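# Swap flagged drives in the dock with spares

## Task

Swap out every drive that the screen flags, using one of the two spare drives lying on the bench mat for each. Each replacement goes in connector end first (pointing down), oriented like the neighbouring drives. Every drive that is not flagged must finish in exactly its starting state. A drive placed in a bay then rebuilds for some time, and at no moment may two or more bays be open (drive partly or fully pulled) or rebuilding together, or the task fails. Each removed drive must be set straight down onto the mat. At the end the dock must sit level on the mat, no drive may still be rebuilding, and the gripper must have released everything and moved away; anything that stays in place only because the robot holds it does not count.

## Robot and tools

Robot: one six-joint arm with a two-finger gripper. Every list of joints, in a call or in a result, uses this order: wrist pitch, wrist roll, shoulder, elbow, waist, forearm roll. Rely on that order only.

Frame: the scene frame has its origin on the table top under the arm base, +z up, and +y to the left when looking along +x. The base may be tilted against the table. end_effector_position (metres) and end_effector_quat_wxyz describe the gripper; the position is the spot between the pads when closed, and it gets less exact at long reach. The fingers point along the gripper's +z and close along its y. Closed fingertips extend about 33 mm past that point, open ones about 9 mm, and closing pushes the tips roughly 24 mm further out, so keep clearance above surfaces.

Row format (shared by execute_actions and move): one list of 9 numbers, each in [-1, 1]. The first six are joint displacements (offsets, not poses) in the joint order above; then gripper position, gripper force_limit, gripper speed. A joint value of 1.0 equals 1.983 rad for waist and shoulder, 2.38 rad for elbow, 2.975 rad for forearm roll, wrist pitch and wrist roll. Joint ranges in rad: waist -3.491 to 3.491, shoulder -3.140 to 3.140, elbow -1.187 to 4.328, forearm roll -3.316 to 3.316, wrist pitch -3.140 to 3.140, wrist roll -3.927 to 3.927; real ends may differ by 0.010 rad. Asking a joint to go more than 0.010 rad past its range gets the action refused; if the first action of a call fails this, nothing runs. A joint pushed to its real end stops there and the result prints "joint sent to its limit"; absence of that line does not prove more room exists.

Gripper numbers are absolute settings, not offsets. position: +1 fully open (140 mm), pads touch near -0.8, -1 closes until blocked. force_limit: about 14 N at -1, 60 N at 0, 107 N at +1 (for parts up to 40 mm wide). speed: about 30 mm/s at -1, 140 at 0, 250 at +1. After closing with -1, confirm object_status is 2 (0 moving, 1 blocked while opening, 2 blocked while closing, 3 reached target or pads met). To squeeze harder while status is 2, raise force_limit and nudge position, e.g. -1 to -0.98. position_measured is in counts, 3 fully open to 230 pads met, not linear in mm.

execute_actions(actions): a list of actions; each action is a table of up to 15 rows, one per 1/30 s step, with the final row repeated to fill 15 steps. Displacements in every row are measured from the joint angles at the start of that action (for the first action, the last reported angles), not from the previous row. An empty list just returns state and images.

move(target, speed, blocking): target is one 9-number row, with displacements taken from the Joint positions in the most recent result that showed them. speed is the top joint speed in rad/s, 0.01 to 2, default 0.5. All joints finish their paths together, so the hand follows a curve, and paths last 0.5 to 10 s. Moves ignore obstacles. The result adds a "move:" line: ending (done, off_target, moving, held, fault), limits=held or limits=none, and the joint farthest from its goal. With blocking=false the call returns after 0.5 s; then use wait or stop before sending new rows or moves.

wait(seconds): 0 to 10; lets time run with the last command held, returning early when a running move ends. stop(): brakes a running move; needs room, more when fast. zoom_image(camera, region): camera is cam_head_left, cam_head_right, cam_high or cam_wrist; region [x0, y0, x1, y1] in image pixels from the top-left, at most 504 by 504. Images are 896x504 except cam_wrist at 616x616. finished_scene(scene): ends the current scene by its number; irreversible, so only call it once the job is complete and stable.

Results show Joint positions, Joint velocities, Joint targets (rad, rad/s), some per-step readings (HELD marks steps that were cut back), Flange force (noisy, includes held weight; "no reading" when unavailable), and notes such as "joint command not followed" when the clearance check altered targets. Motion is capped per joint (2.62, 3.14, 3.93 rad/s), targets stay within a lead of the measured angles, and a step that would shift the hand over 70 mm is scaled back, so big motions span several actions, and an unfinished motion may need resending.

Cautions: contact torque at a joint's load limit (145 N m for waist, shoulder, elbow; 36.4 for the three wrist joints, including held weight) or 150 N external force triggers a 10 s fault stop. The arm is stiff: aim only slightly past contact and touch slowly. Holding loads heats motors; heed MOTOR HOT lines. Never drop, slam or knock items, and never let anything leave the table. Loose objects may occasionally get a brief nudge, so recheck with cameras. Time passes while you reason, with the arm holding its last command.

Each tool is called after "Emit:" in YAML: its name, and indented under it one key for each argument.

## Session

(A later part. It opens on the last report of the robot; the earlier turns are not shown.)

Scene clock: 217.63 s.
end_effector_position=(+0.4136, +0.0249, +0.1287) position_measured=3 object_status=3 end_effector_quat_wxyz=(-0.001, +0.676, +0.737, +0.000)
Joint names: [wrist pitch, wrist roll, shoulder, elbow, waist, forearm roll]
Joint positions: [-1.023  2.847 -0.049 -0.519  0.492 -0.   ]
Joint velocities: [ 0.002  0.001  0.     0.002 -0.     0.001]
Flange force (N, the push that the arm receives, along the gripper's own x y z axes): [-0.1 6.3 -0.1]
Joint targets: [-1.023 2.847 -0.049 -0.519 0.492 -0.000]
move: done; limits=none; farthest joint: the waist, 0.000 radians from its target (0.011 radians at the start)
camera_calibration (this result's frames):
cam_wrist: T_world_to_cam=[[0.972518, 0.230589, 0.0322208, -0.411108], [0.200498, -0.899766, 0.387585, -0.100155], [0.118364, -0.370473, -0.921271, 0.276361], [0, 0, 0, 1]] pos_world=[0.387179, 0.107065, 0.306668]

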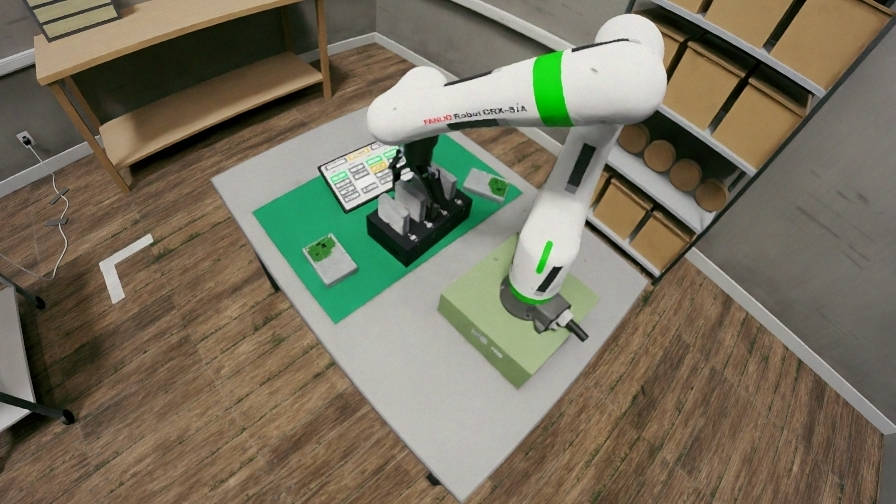

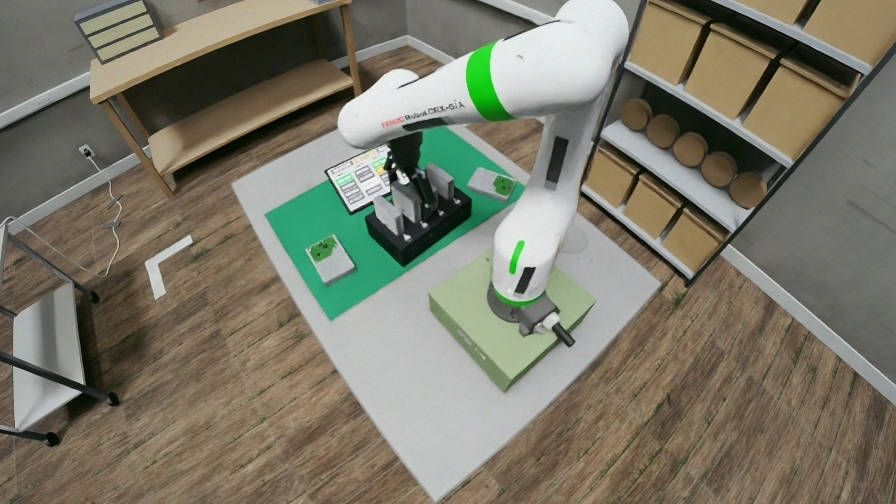

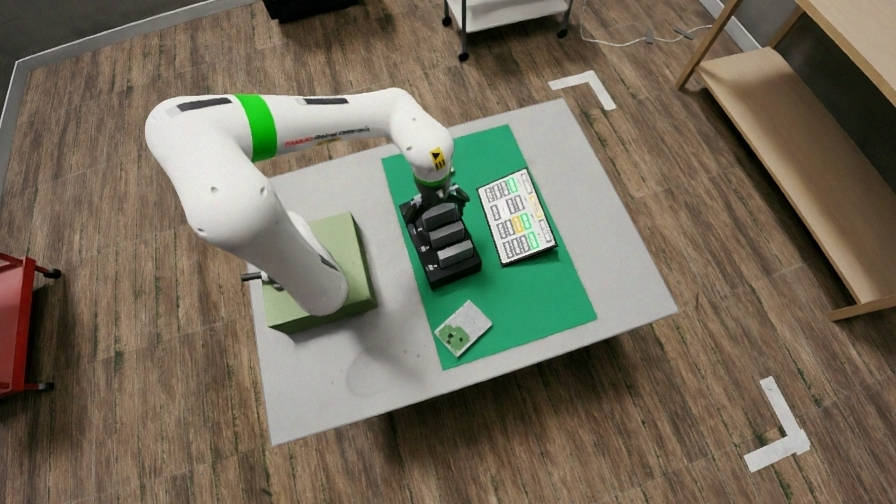

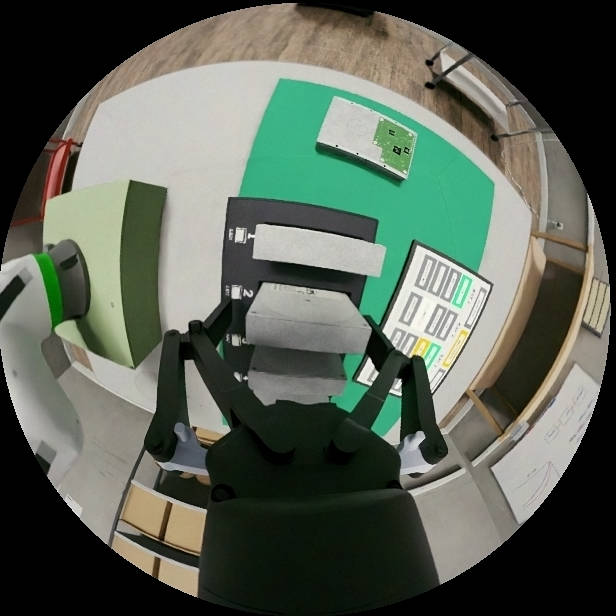

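Emit:
execute_actions:
  actions:
    - [[0,0,0,0,0,0,-1,0.3,0]]
    - [[0,0,0,0,0,0,-1,0.3,0]]

Emit:
move:
  target: [-0.0356,0,-0.0267,0.0222,0,0,-1,0.3,0]
  speed: 0.15

Scene clock: 247.77 s.
end_effector_position=(+0.4143, +0.0250, +0.1289) position_measured=77 object_status=2 end_effector_quat_wxyz=(+0.000, +0.676, +0.737, +0.001)
Joint names: [wrist pitch, wrist roll, shoulder, elbow, waist, forearm roll]
Joint positions: [-1.022  2.847 -0.05  -0.519  0.492  0.   ]
Joint velocities: [ 0.002 -0.     0.     0.001 -0.     0.   ]
Flange force (N, the push that the arm receives, along the gripper's own x y z axes): [-0.4 59.2 -29.4]
Flange force at the end of the 1st action (N, along the gripper's axes at the end of the call): [-4.9 54.8 -32.8]
Joint targets: [-1.022 2.847 -0.050 -0.519 0.492 0.000]
Step readings (joint positions; steps 1 to 15: 1st action; 16 to 30: 2nd action):
0: [-1.023 2.847 -0.049 -0.519 0.492 -0.000]
1: [-1.023 2.847 -0.049 -0.519 0.492 -0.000]
2: [-1.023 2.847 -0.049 -0.519 0.492 -0.000]
4: [-1.023 2.847 -0.049 -0.519 0.492 -0.000]
8: [-1.023 2.847 -0.049 -0.519 0.492 -0.000]
15: [-1.022 2.847 -0.050 -0.519 0.492 0.000]
16: [-1.022 2.847 -0.050 -0.519 0.492 0.000]
17: [-1.022 2.847 -0.050 -0.519 0.492 0.000]
19: [-1.022 2.847 -0.050 -0.519 0.492 0.000]
23: [-1.022 2.847 -0.050 -0.519 0.492 0.000]
30: Joint positions above
camera_calibration (this result's frames):
cam_wrist: T_world_to_cam=[[0.972399, 0.230843, 0.0339284, -0.411944], [0.200079, -0.899797, 0.38773, -0.100106], [0.120033, -0.37024, -0.921148, 0.27576], [0, 0, 0, 1]] pos_world=[0.387503, 0.107117, 0.306806]

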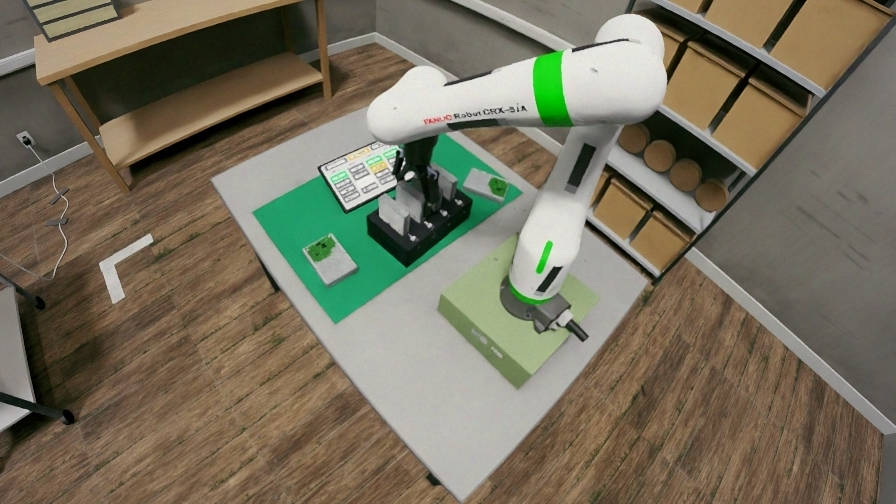

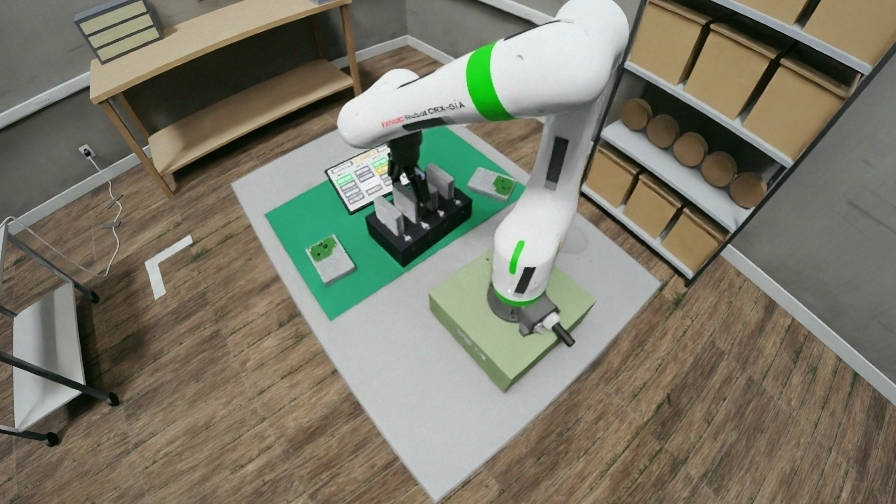

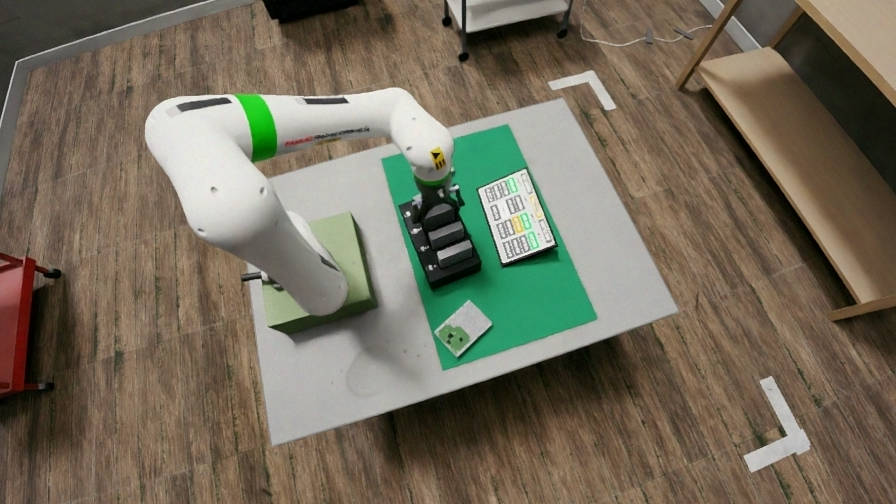

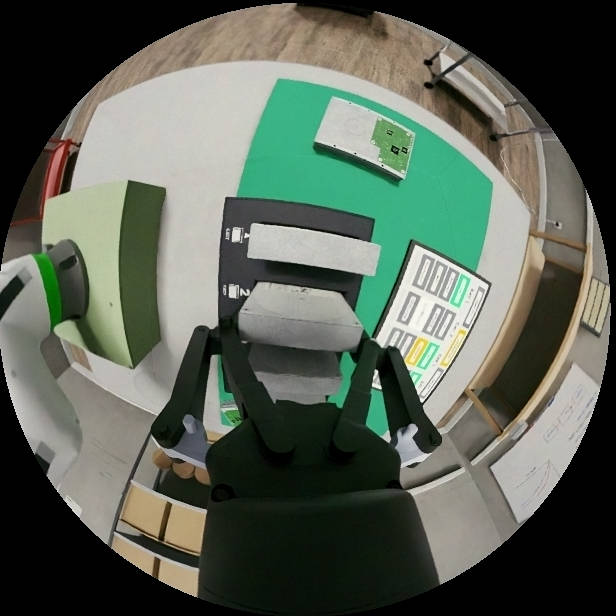

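Scene clock: 248.77 s.
end_effector_position=(+0.4141, +0.0249, +0.1689) position_measured=77 object_status=2 end_effector_quat_wxyz=(+0.000, +0.676, +0.737, +0.001)
Joint names: [wrist pitch, wrist roll, shoulder, elbow, waist, forearm roll]
Joint positions: [-1.128  2.847 -0.102 -0.466  0.492  0.001]
Joint velocities: [-0.    -0.    -0.     0.001 -0.     0.001]
Flange force (N, the push that the arm receives, along the gripper's own x y z axes): [-1.0 9.8 6.9]
Joint targets: [-1.128 2.847 -0.102 -0.466 0.492 0.000]
move: done; limits=none; farthest joint: the forearm roll, 0.001 radians from its target (0.000 radians at the start)
camera_calibration (this result's frames):
cam_wrist: T_world_to_cam=[[0.972403, 0.230844, 0.0338272, -0.413123], [0.200104, -0.899747, 0.387832, -0.115772], [0.119965, -0.37036, -0.921109, 0.312671], [0, 0, 0, 1]] pos_world=[0.387379, 0.107002, 0.346879]

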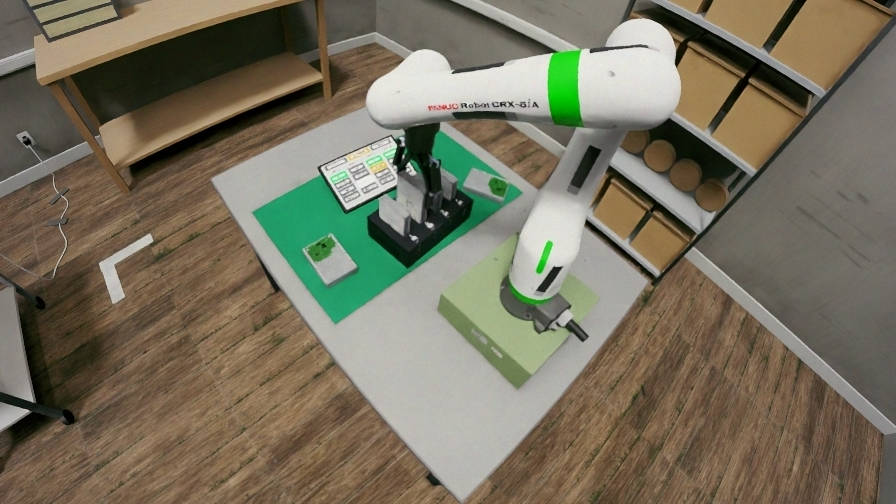

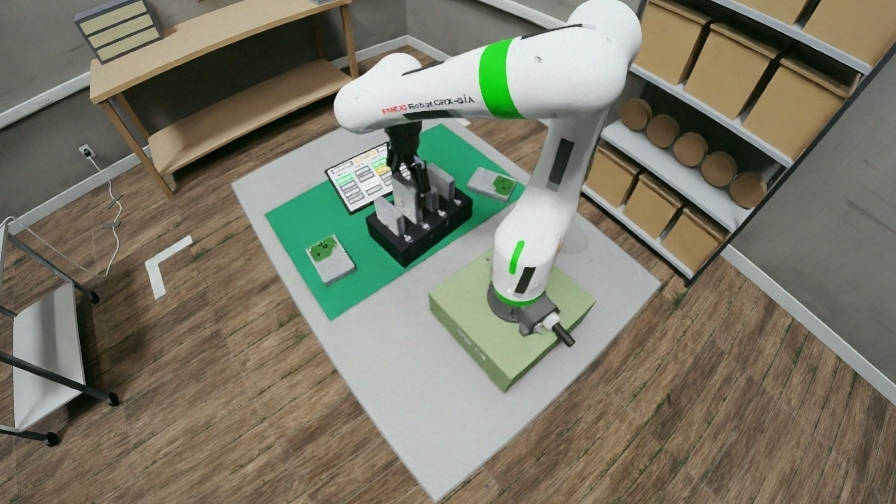

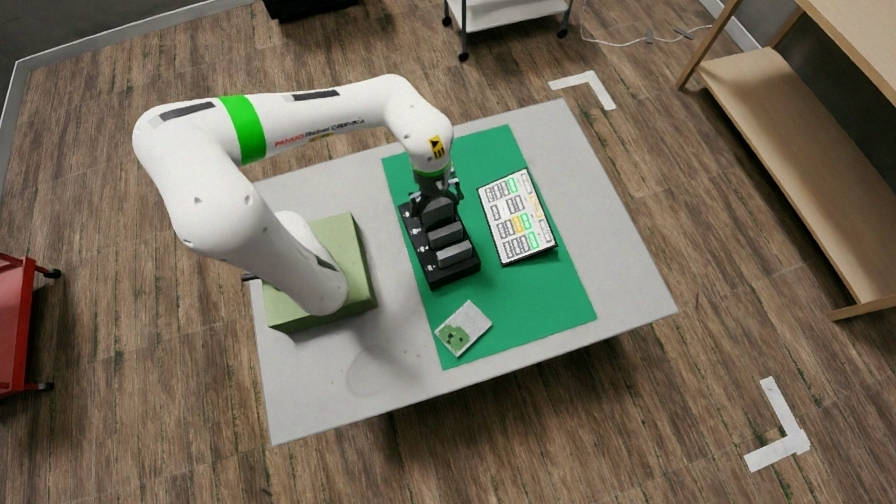

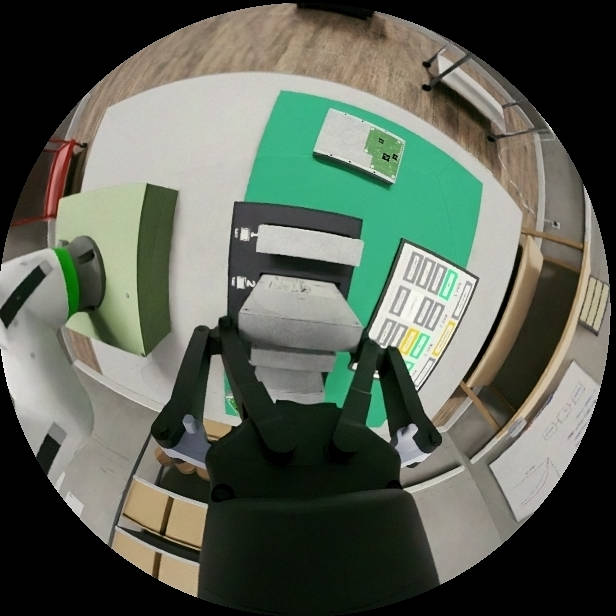

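Emit:
move:
  target: [-0.0343,0,-0.0207,0.0258,0,0,-1,0.3,0]
  speed: 0.2

Emit:
move:
  target: [-0.0739,0,-0.0266,0.0703,0,0,-1,0.3,0]
  speed: 0.4

Emit:
zoom_image:
  camera: "cam_head_left"
  region: [300, 60, 540, 300]

Scene clock: 255.30 s.
end_effector_position=(+0.4142, +0.0249, +0.2089) position_measured=77 object_status=2 end_effector_quat_wxyz=(+0.000, +0.676, +0.737, +0.001)
Joint names: [wrist pitch, wrist roll, shoulder, elbow, waist, forearm roll]
Joint positions: [-1.23   2.847 -0.144 -0.404  0.492  0.   ]
Joint velocities: [-0.001  0.    -0.    -0.    -0.     0.   ]
Flange force (N, the push that the arm receives, along the gripper's own x y z axes): [-1.9 11.4 3.0]
Joint targets: [-1.230 2.847 -0.144 -0.404 0.492 0.001]
move: done; limits=none; farthest joint: the shoulder, 0.001 radians from its target (0.041 radians at the start)
camera_calibration (this result's frames):
cam_wrist: T_world_to_cam=[[0.972412, 0.230742, 0.0342578, -0.414649], [0.199872, -0.899871, 0.387664, -0.131131], [0.120278, -0.370122, -0.921164, 0.34936], [0, 0, 0, 1]] pos_world=[0.387398, 0.106982, 0.386858]

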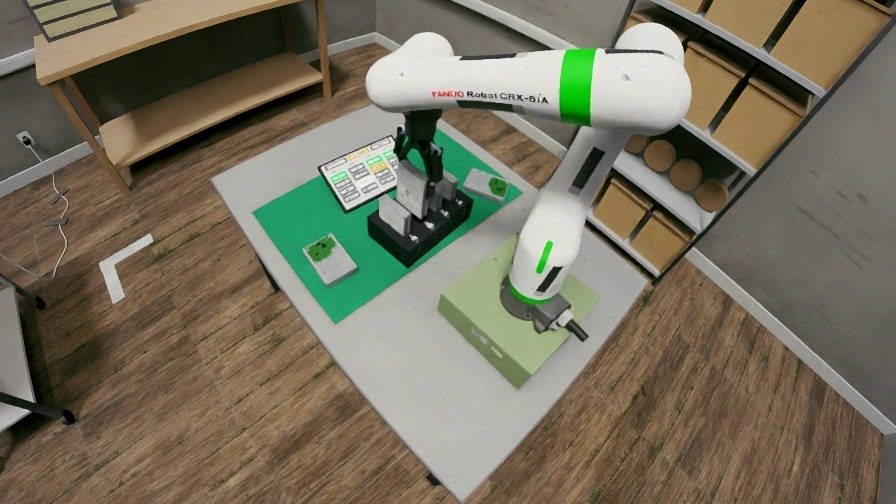

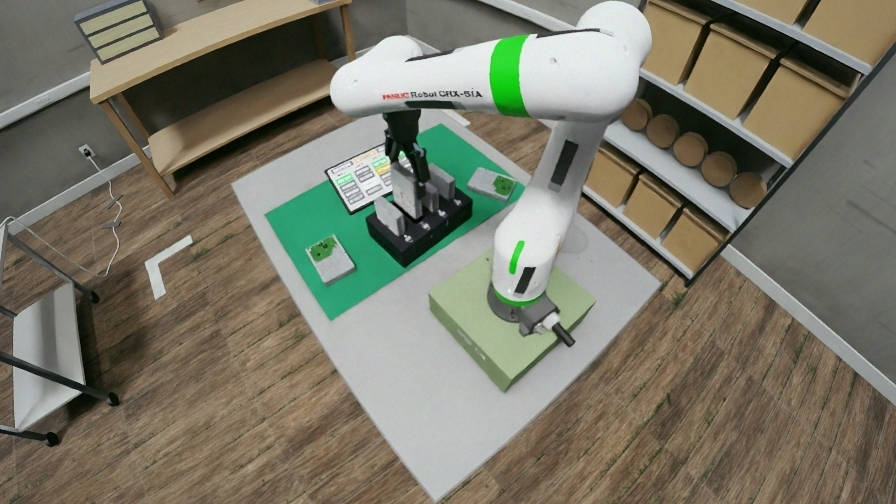

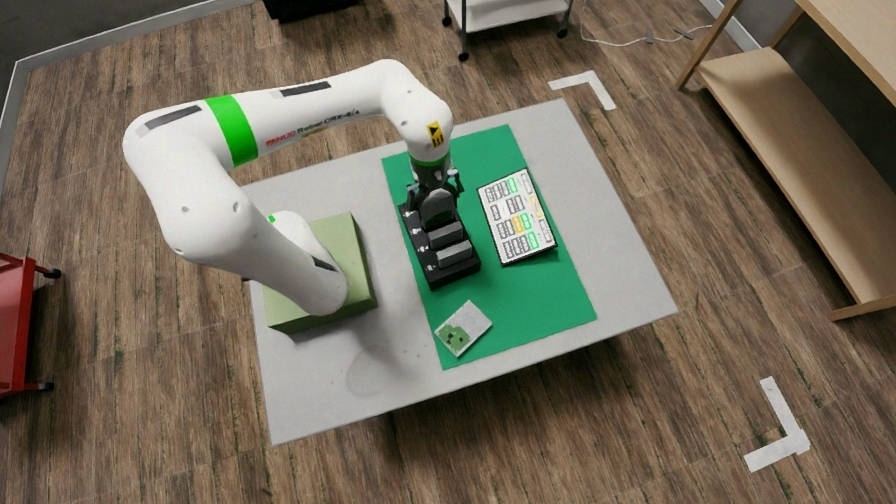

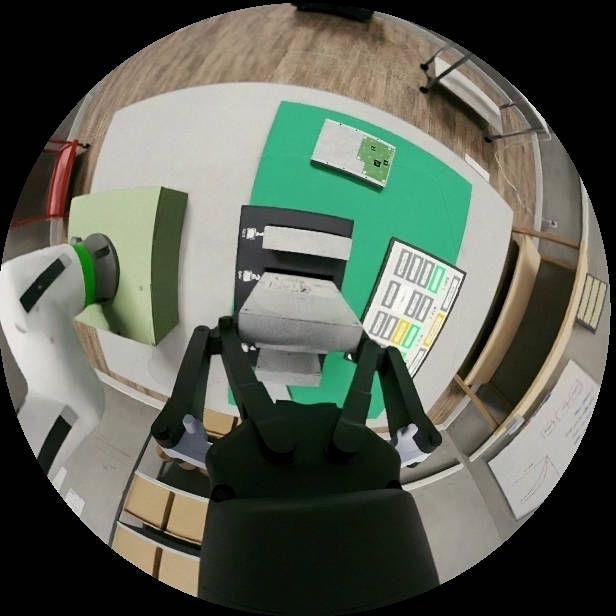

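Scene clock: 256.20 s.
end_effector_position=(+0.4142, +0.0248, +0.2989) position_measured=77 object_status=2 end_effector_quat_wxyz=(+0.000, +0.676, +0.737, +0.001)
Joint names: [wrist pitch, wrist roll, shoulder, elbow, waist, forearm roll]
Joint positions: [-1.449  2.847 -0.196 -0.237  0.492  0.   ]
Joint velocities: [-0.001 -0.     0.    -0.002 -0.     0.   ]
Flange force (N, the push that the arm receives, along the gripper's own x y z axes): [2.2 7.2 1.5]
Joint targets: [-1.449 2.847 -0.196 -0.237 0.492 0.000]
move: done; limits=none; farthest joint: the waist, 0.000 radians from its target (0.000 radians at the start)
camera_calibration (this result's frames):
cam_wrist: T_world_to_cam=[[0.972418, 0.230666, 0.034574, -0.417829], [0.199683, -0.899909, 0.387674, -0.166069], [0.120537, -0.370077, -0.921148, 0.432127], [0, 0, 0, 1]] pos_world=[0.387378, 0.106852, 0.47688]

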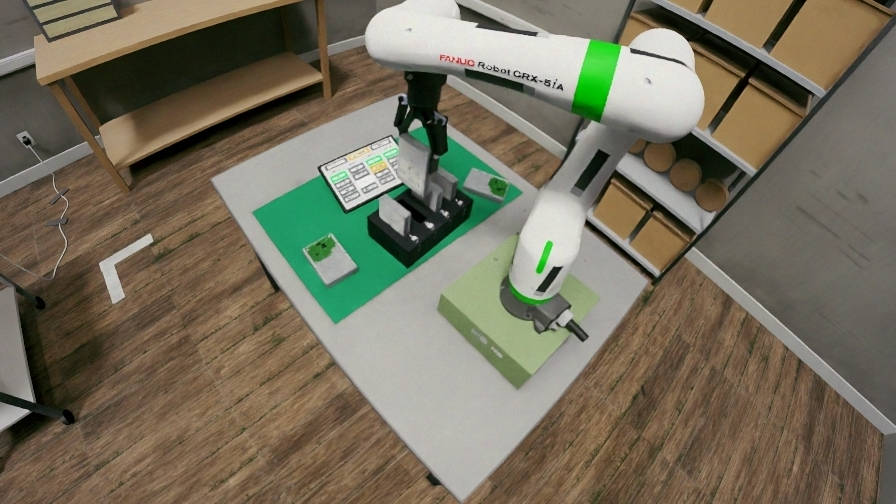

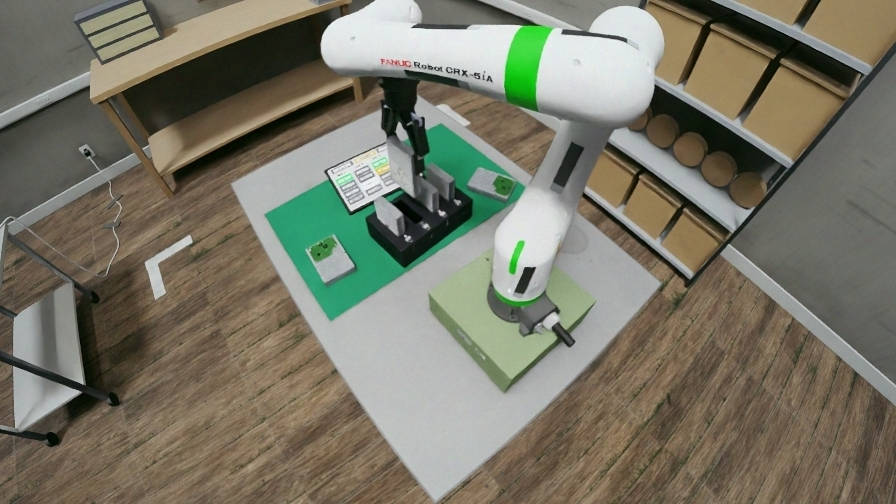

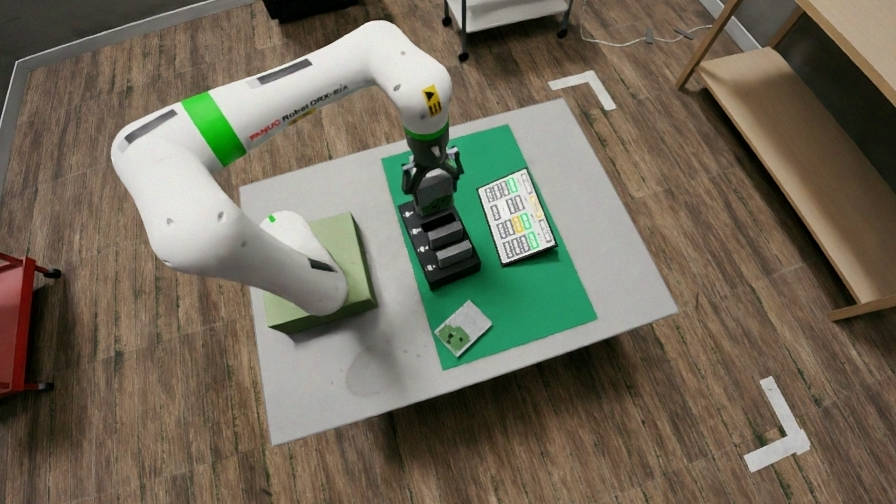

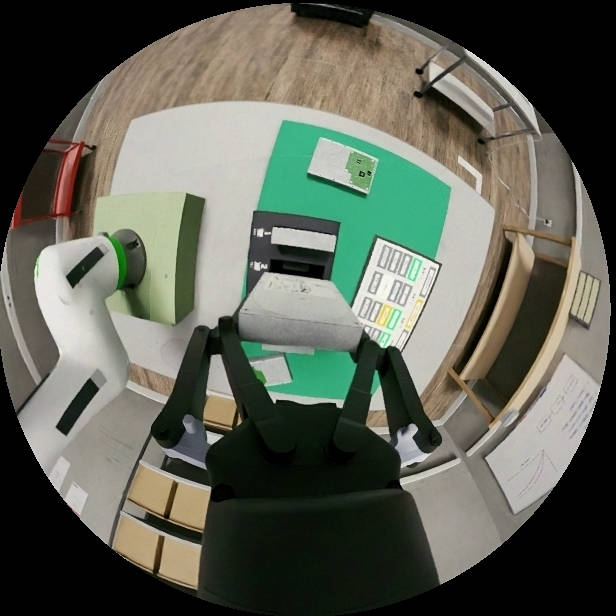

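Region (300, 60, 540, 300) of cam_head_left's 896x504 image, scaled by 2.100, with more detail than that image has.

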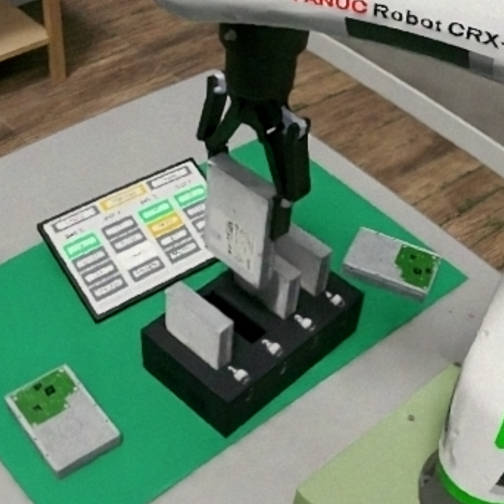

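Emit:
move:
  target: [-0.0387,-0.0703,0.3108,0.306,0.1056,0.0057,-1,0.3,0]
  speed: 0.7

Emit:
move:
  target: [0.118,0.0016,0.042,-0.1125,-0.0024,0,-1,0.3,0]
  speed: 0.4

Emit:
zoom_image:
  camera: "cam_head_left"
  region: [200, 60, 480, 300]

Scene clock: 279.77 s.
end_effector_position=(+0.6096, +0.2388, +0.3012) position_measured=77 object_status=2 end_effector_quat_wxyz=(+0.000, +0.676, +0.736, +0.000)
Joint names: [wrist pitch, wrist roll, shoulder, elbow, waist, forearm roll]
Joint positions: [-1.565  2.638  0.42   0.491  0.701  0.018]
Joint velocities: [ 0.001  0.001  0.     0.001 -0.     0.   ]
Flange force (N, the push that the arm receives, along the gripper's own x y z axes): [4.6 14.1 -1.2]
Joint targets: [-1.565 2.638 0.420 0.491 0.701 0.017]
move: done; limits=none; farthest joint: the shoulder, 0.001 radians from its target (0.617 radians at the start)
camera_calibration (this result's frames):
cam_wrist: T_world_to_cam=[[0.972524, 0.230403, 0.0333402, -0.656913], [0.199792, -0.899529, 0.388498, -0.0137566], [0.119502, -0.371162, -0.920846, 0.490682], [0, 0, 0, 1]] pos_world=[0.582975, 0.321103, 0.479089]

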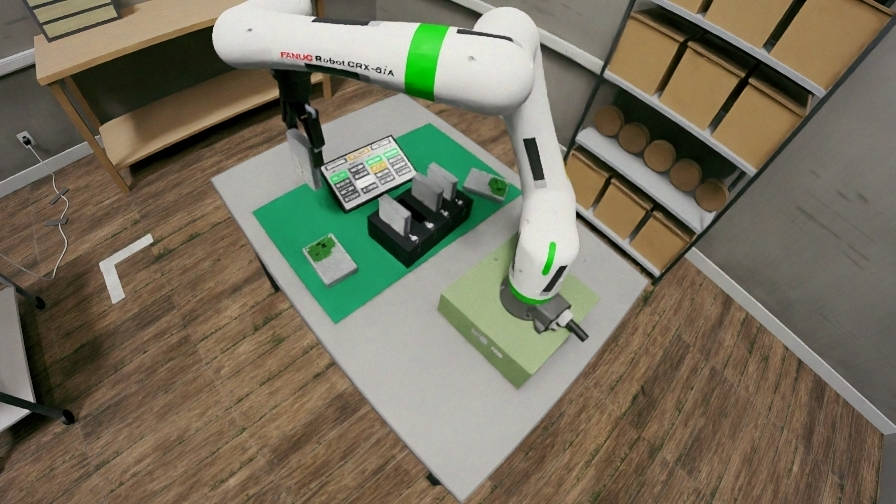

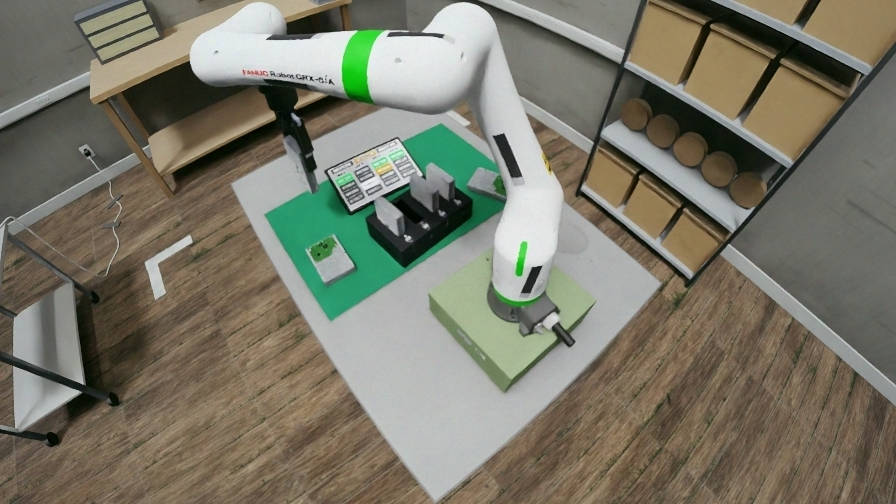

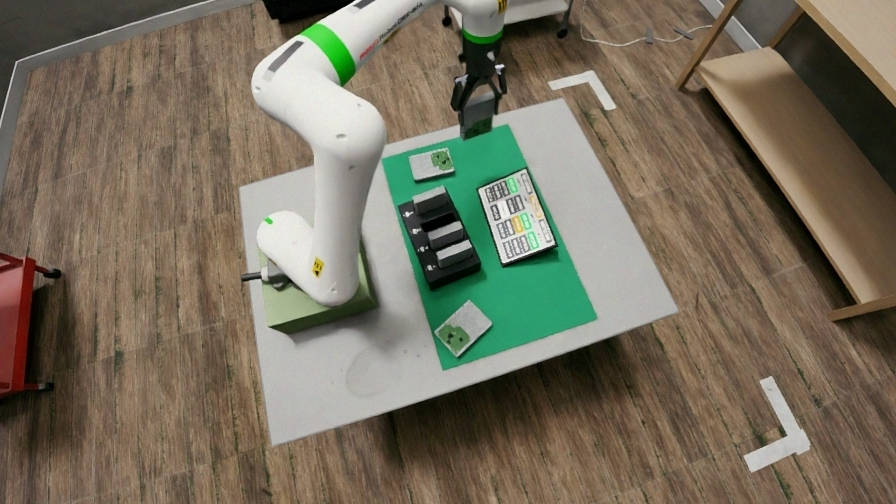

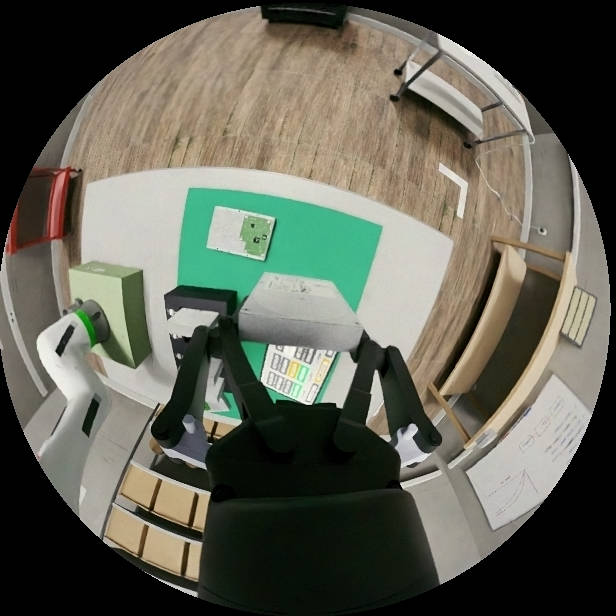

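Scene clock: 281.00 s.
end_effector_position=(+0.6116, +0.2404, +0.1358) position_measured=77 object_status=2 end_effector_quat_wxyz=(-0.000, +0.674, +0.738, +0.000)
Joint names: [wrist pitch, wrist roll, shoulder, elbow, waist, forearm roll]
Joint positions: [-1.214  2.643  0.503  0.223  0.696  0.018]
Joint velocities: [-0.001 -0.001 -0.    -0.001  0.     0.001]
Flange force (N, the push that the arm receives, along the gripper's own x y z axes): [4.1 10.7 5.0]
Joint targets: [-1.214 2.643 0.503 0.223 0.696 0.018]
move: done; limits=none; farthest joint: the waist, 0.000 radians from its target (0.005 radians at the start)
camera_calibration (this result's frames):
cam_wrist: T_world_to_cam=[[0.971131, 0.23625, 0.033016, -0.654158], [0.2054, -0.898527, 0.387892, 0.0479217], [0.121305, -0.369912, -0.921113, 0.337375], [0, 0, 0, 1]] pos_world=[0.584505, 0.322403, 0.31377]

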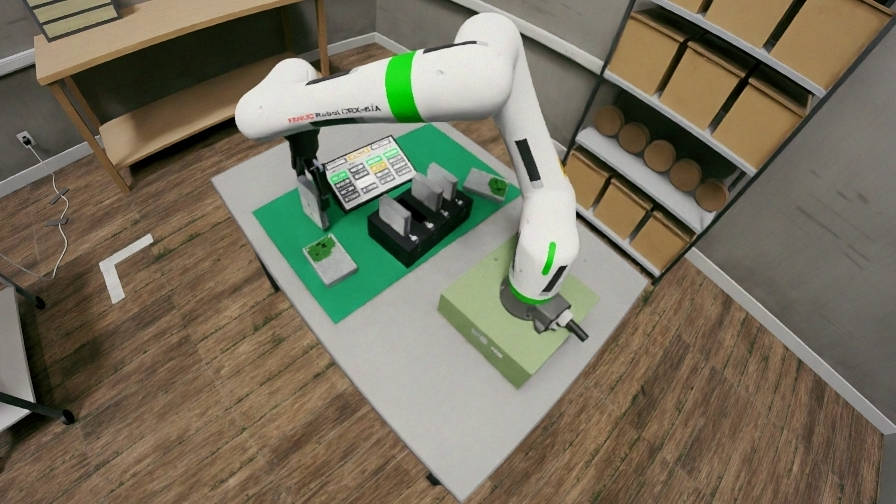

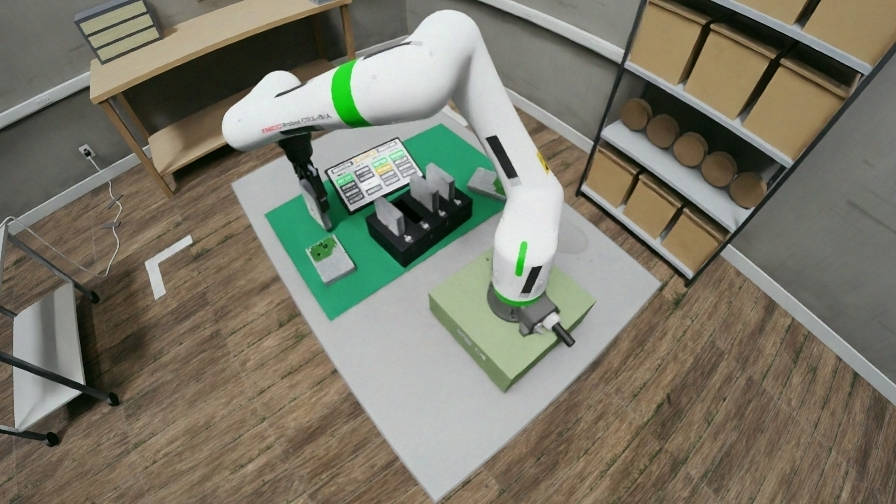

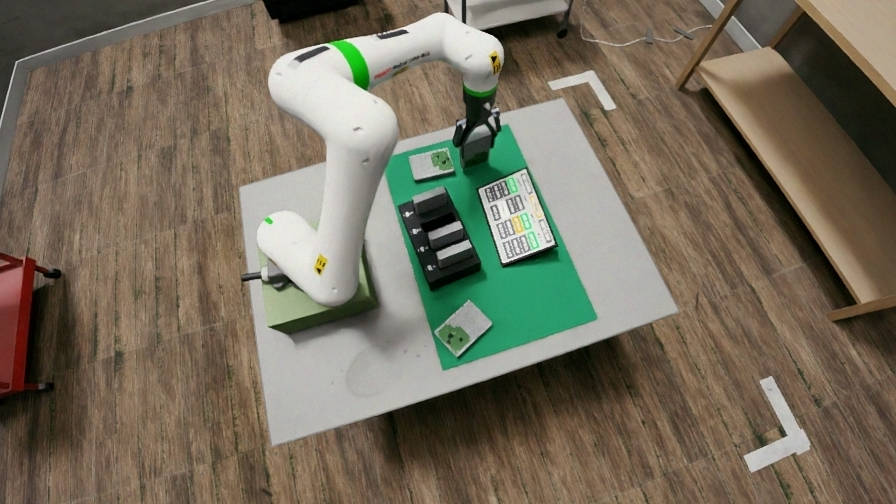

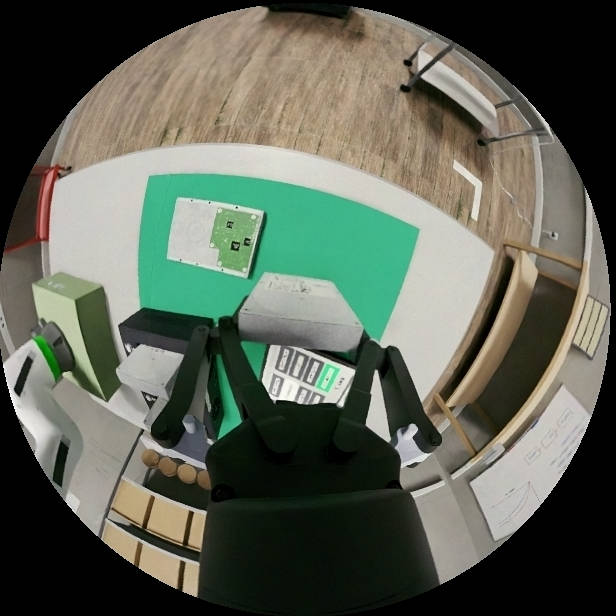

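Region (200, 60, 480, 300) of cam_head_left's 896x504 image, scaled by 1.800, with more detail than that image has; it fills the top 432 rows of this view, and the rest is white.

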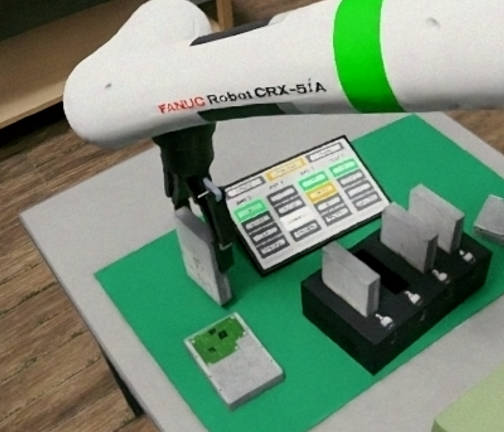

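Emit:
move:
  target: [0.0107,0,0.0038,-0.0102,0,0,-1,0.3,0]
  speed: 0.04

Scene clock: 289.73 s.
end_effector_position=(+0.6095, +0.2394, +0.1213) position_measured=77 object_status=2 end_effector_quat_wxyz=(-0.000, +0.674, +0.739, +0.000)
Joint names: [wrist pitch, wrist roll, shoulder, elbow, waist, forearm roll]
Joint positions: [-1.182  2.643  0.511  0.199  0.696  0.018]
Joint velocities: [-0.002  0.002 -0.     0.001 -0.    -0.002]
Flange force (N, the push that the arm receives, along the gripper's own x y z axes): [1.6 8.7 5.4]
Joint targets: [-1.182 2.643 0.511 0.199 0.696 0.018]
move: done; limits=none; farthest joint: the waist, 0.000 radians from its target (0.000 radians at the start)
camera_calibration (this result's frames):
cam_wrist: T_world_to_cam=[[0.97101, 0.23676, 0.0329335, -0.651422], [0.205925, -0.898481, 0.38772, 0.0527633], [0.121387, -0.369699, -0.921189, 0.323815], [0, 0, 0, 1]] pos_world=[0.582365, 0.321351, 0.299291]

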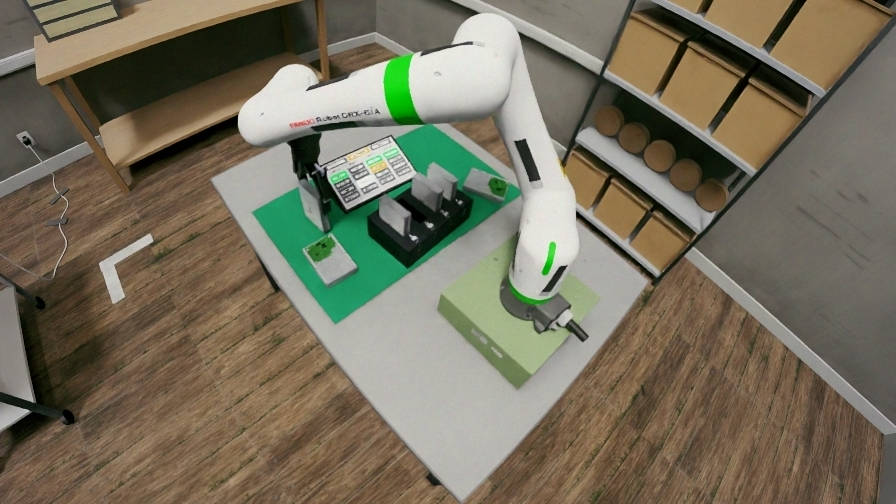

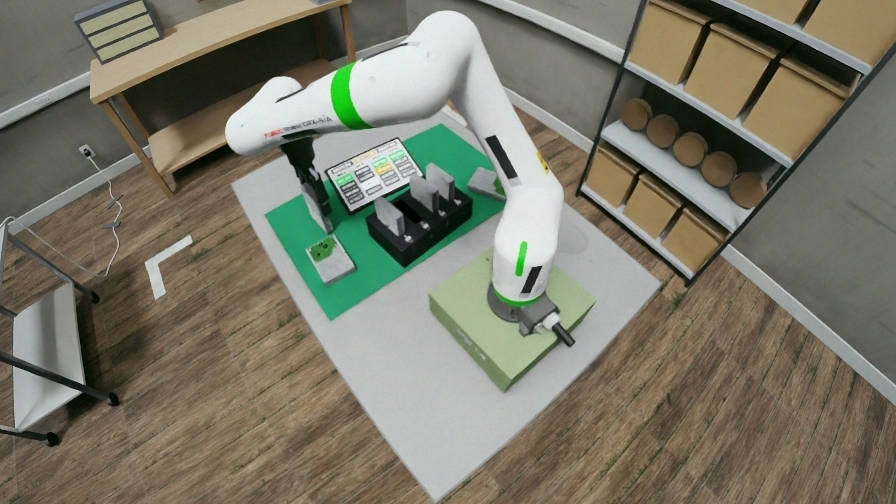

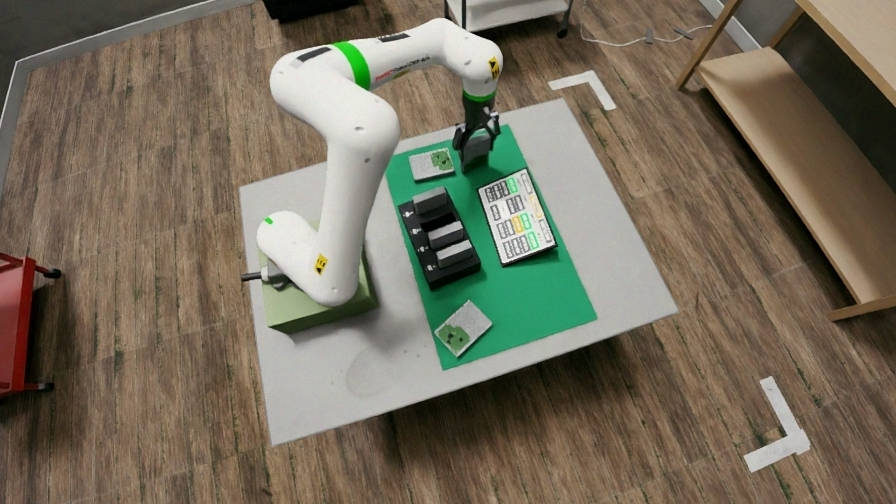

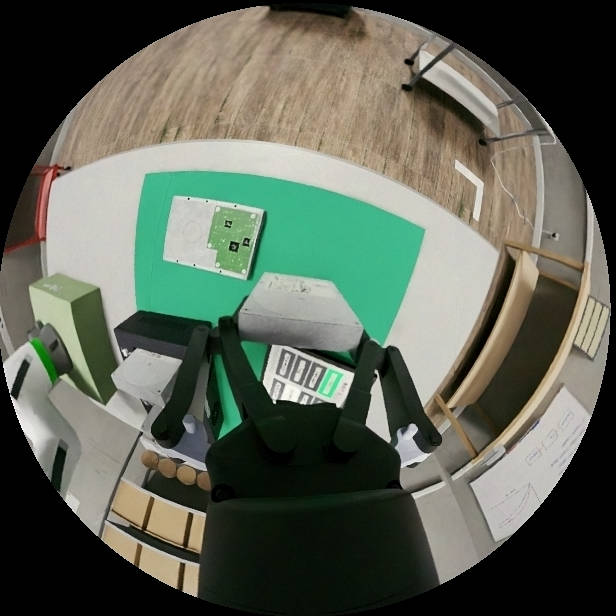

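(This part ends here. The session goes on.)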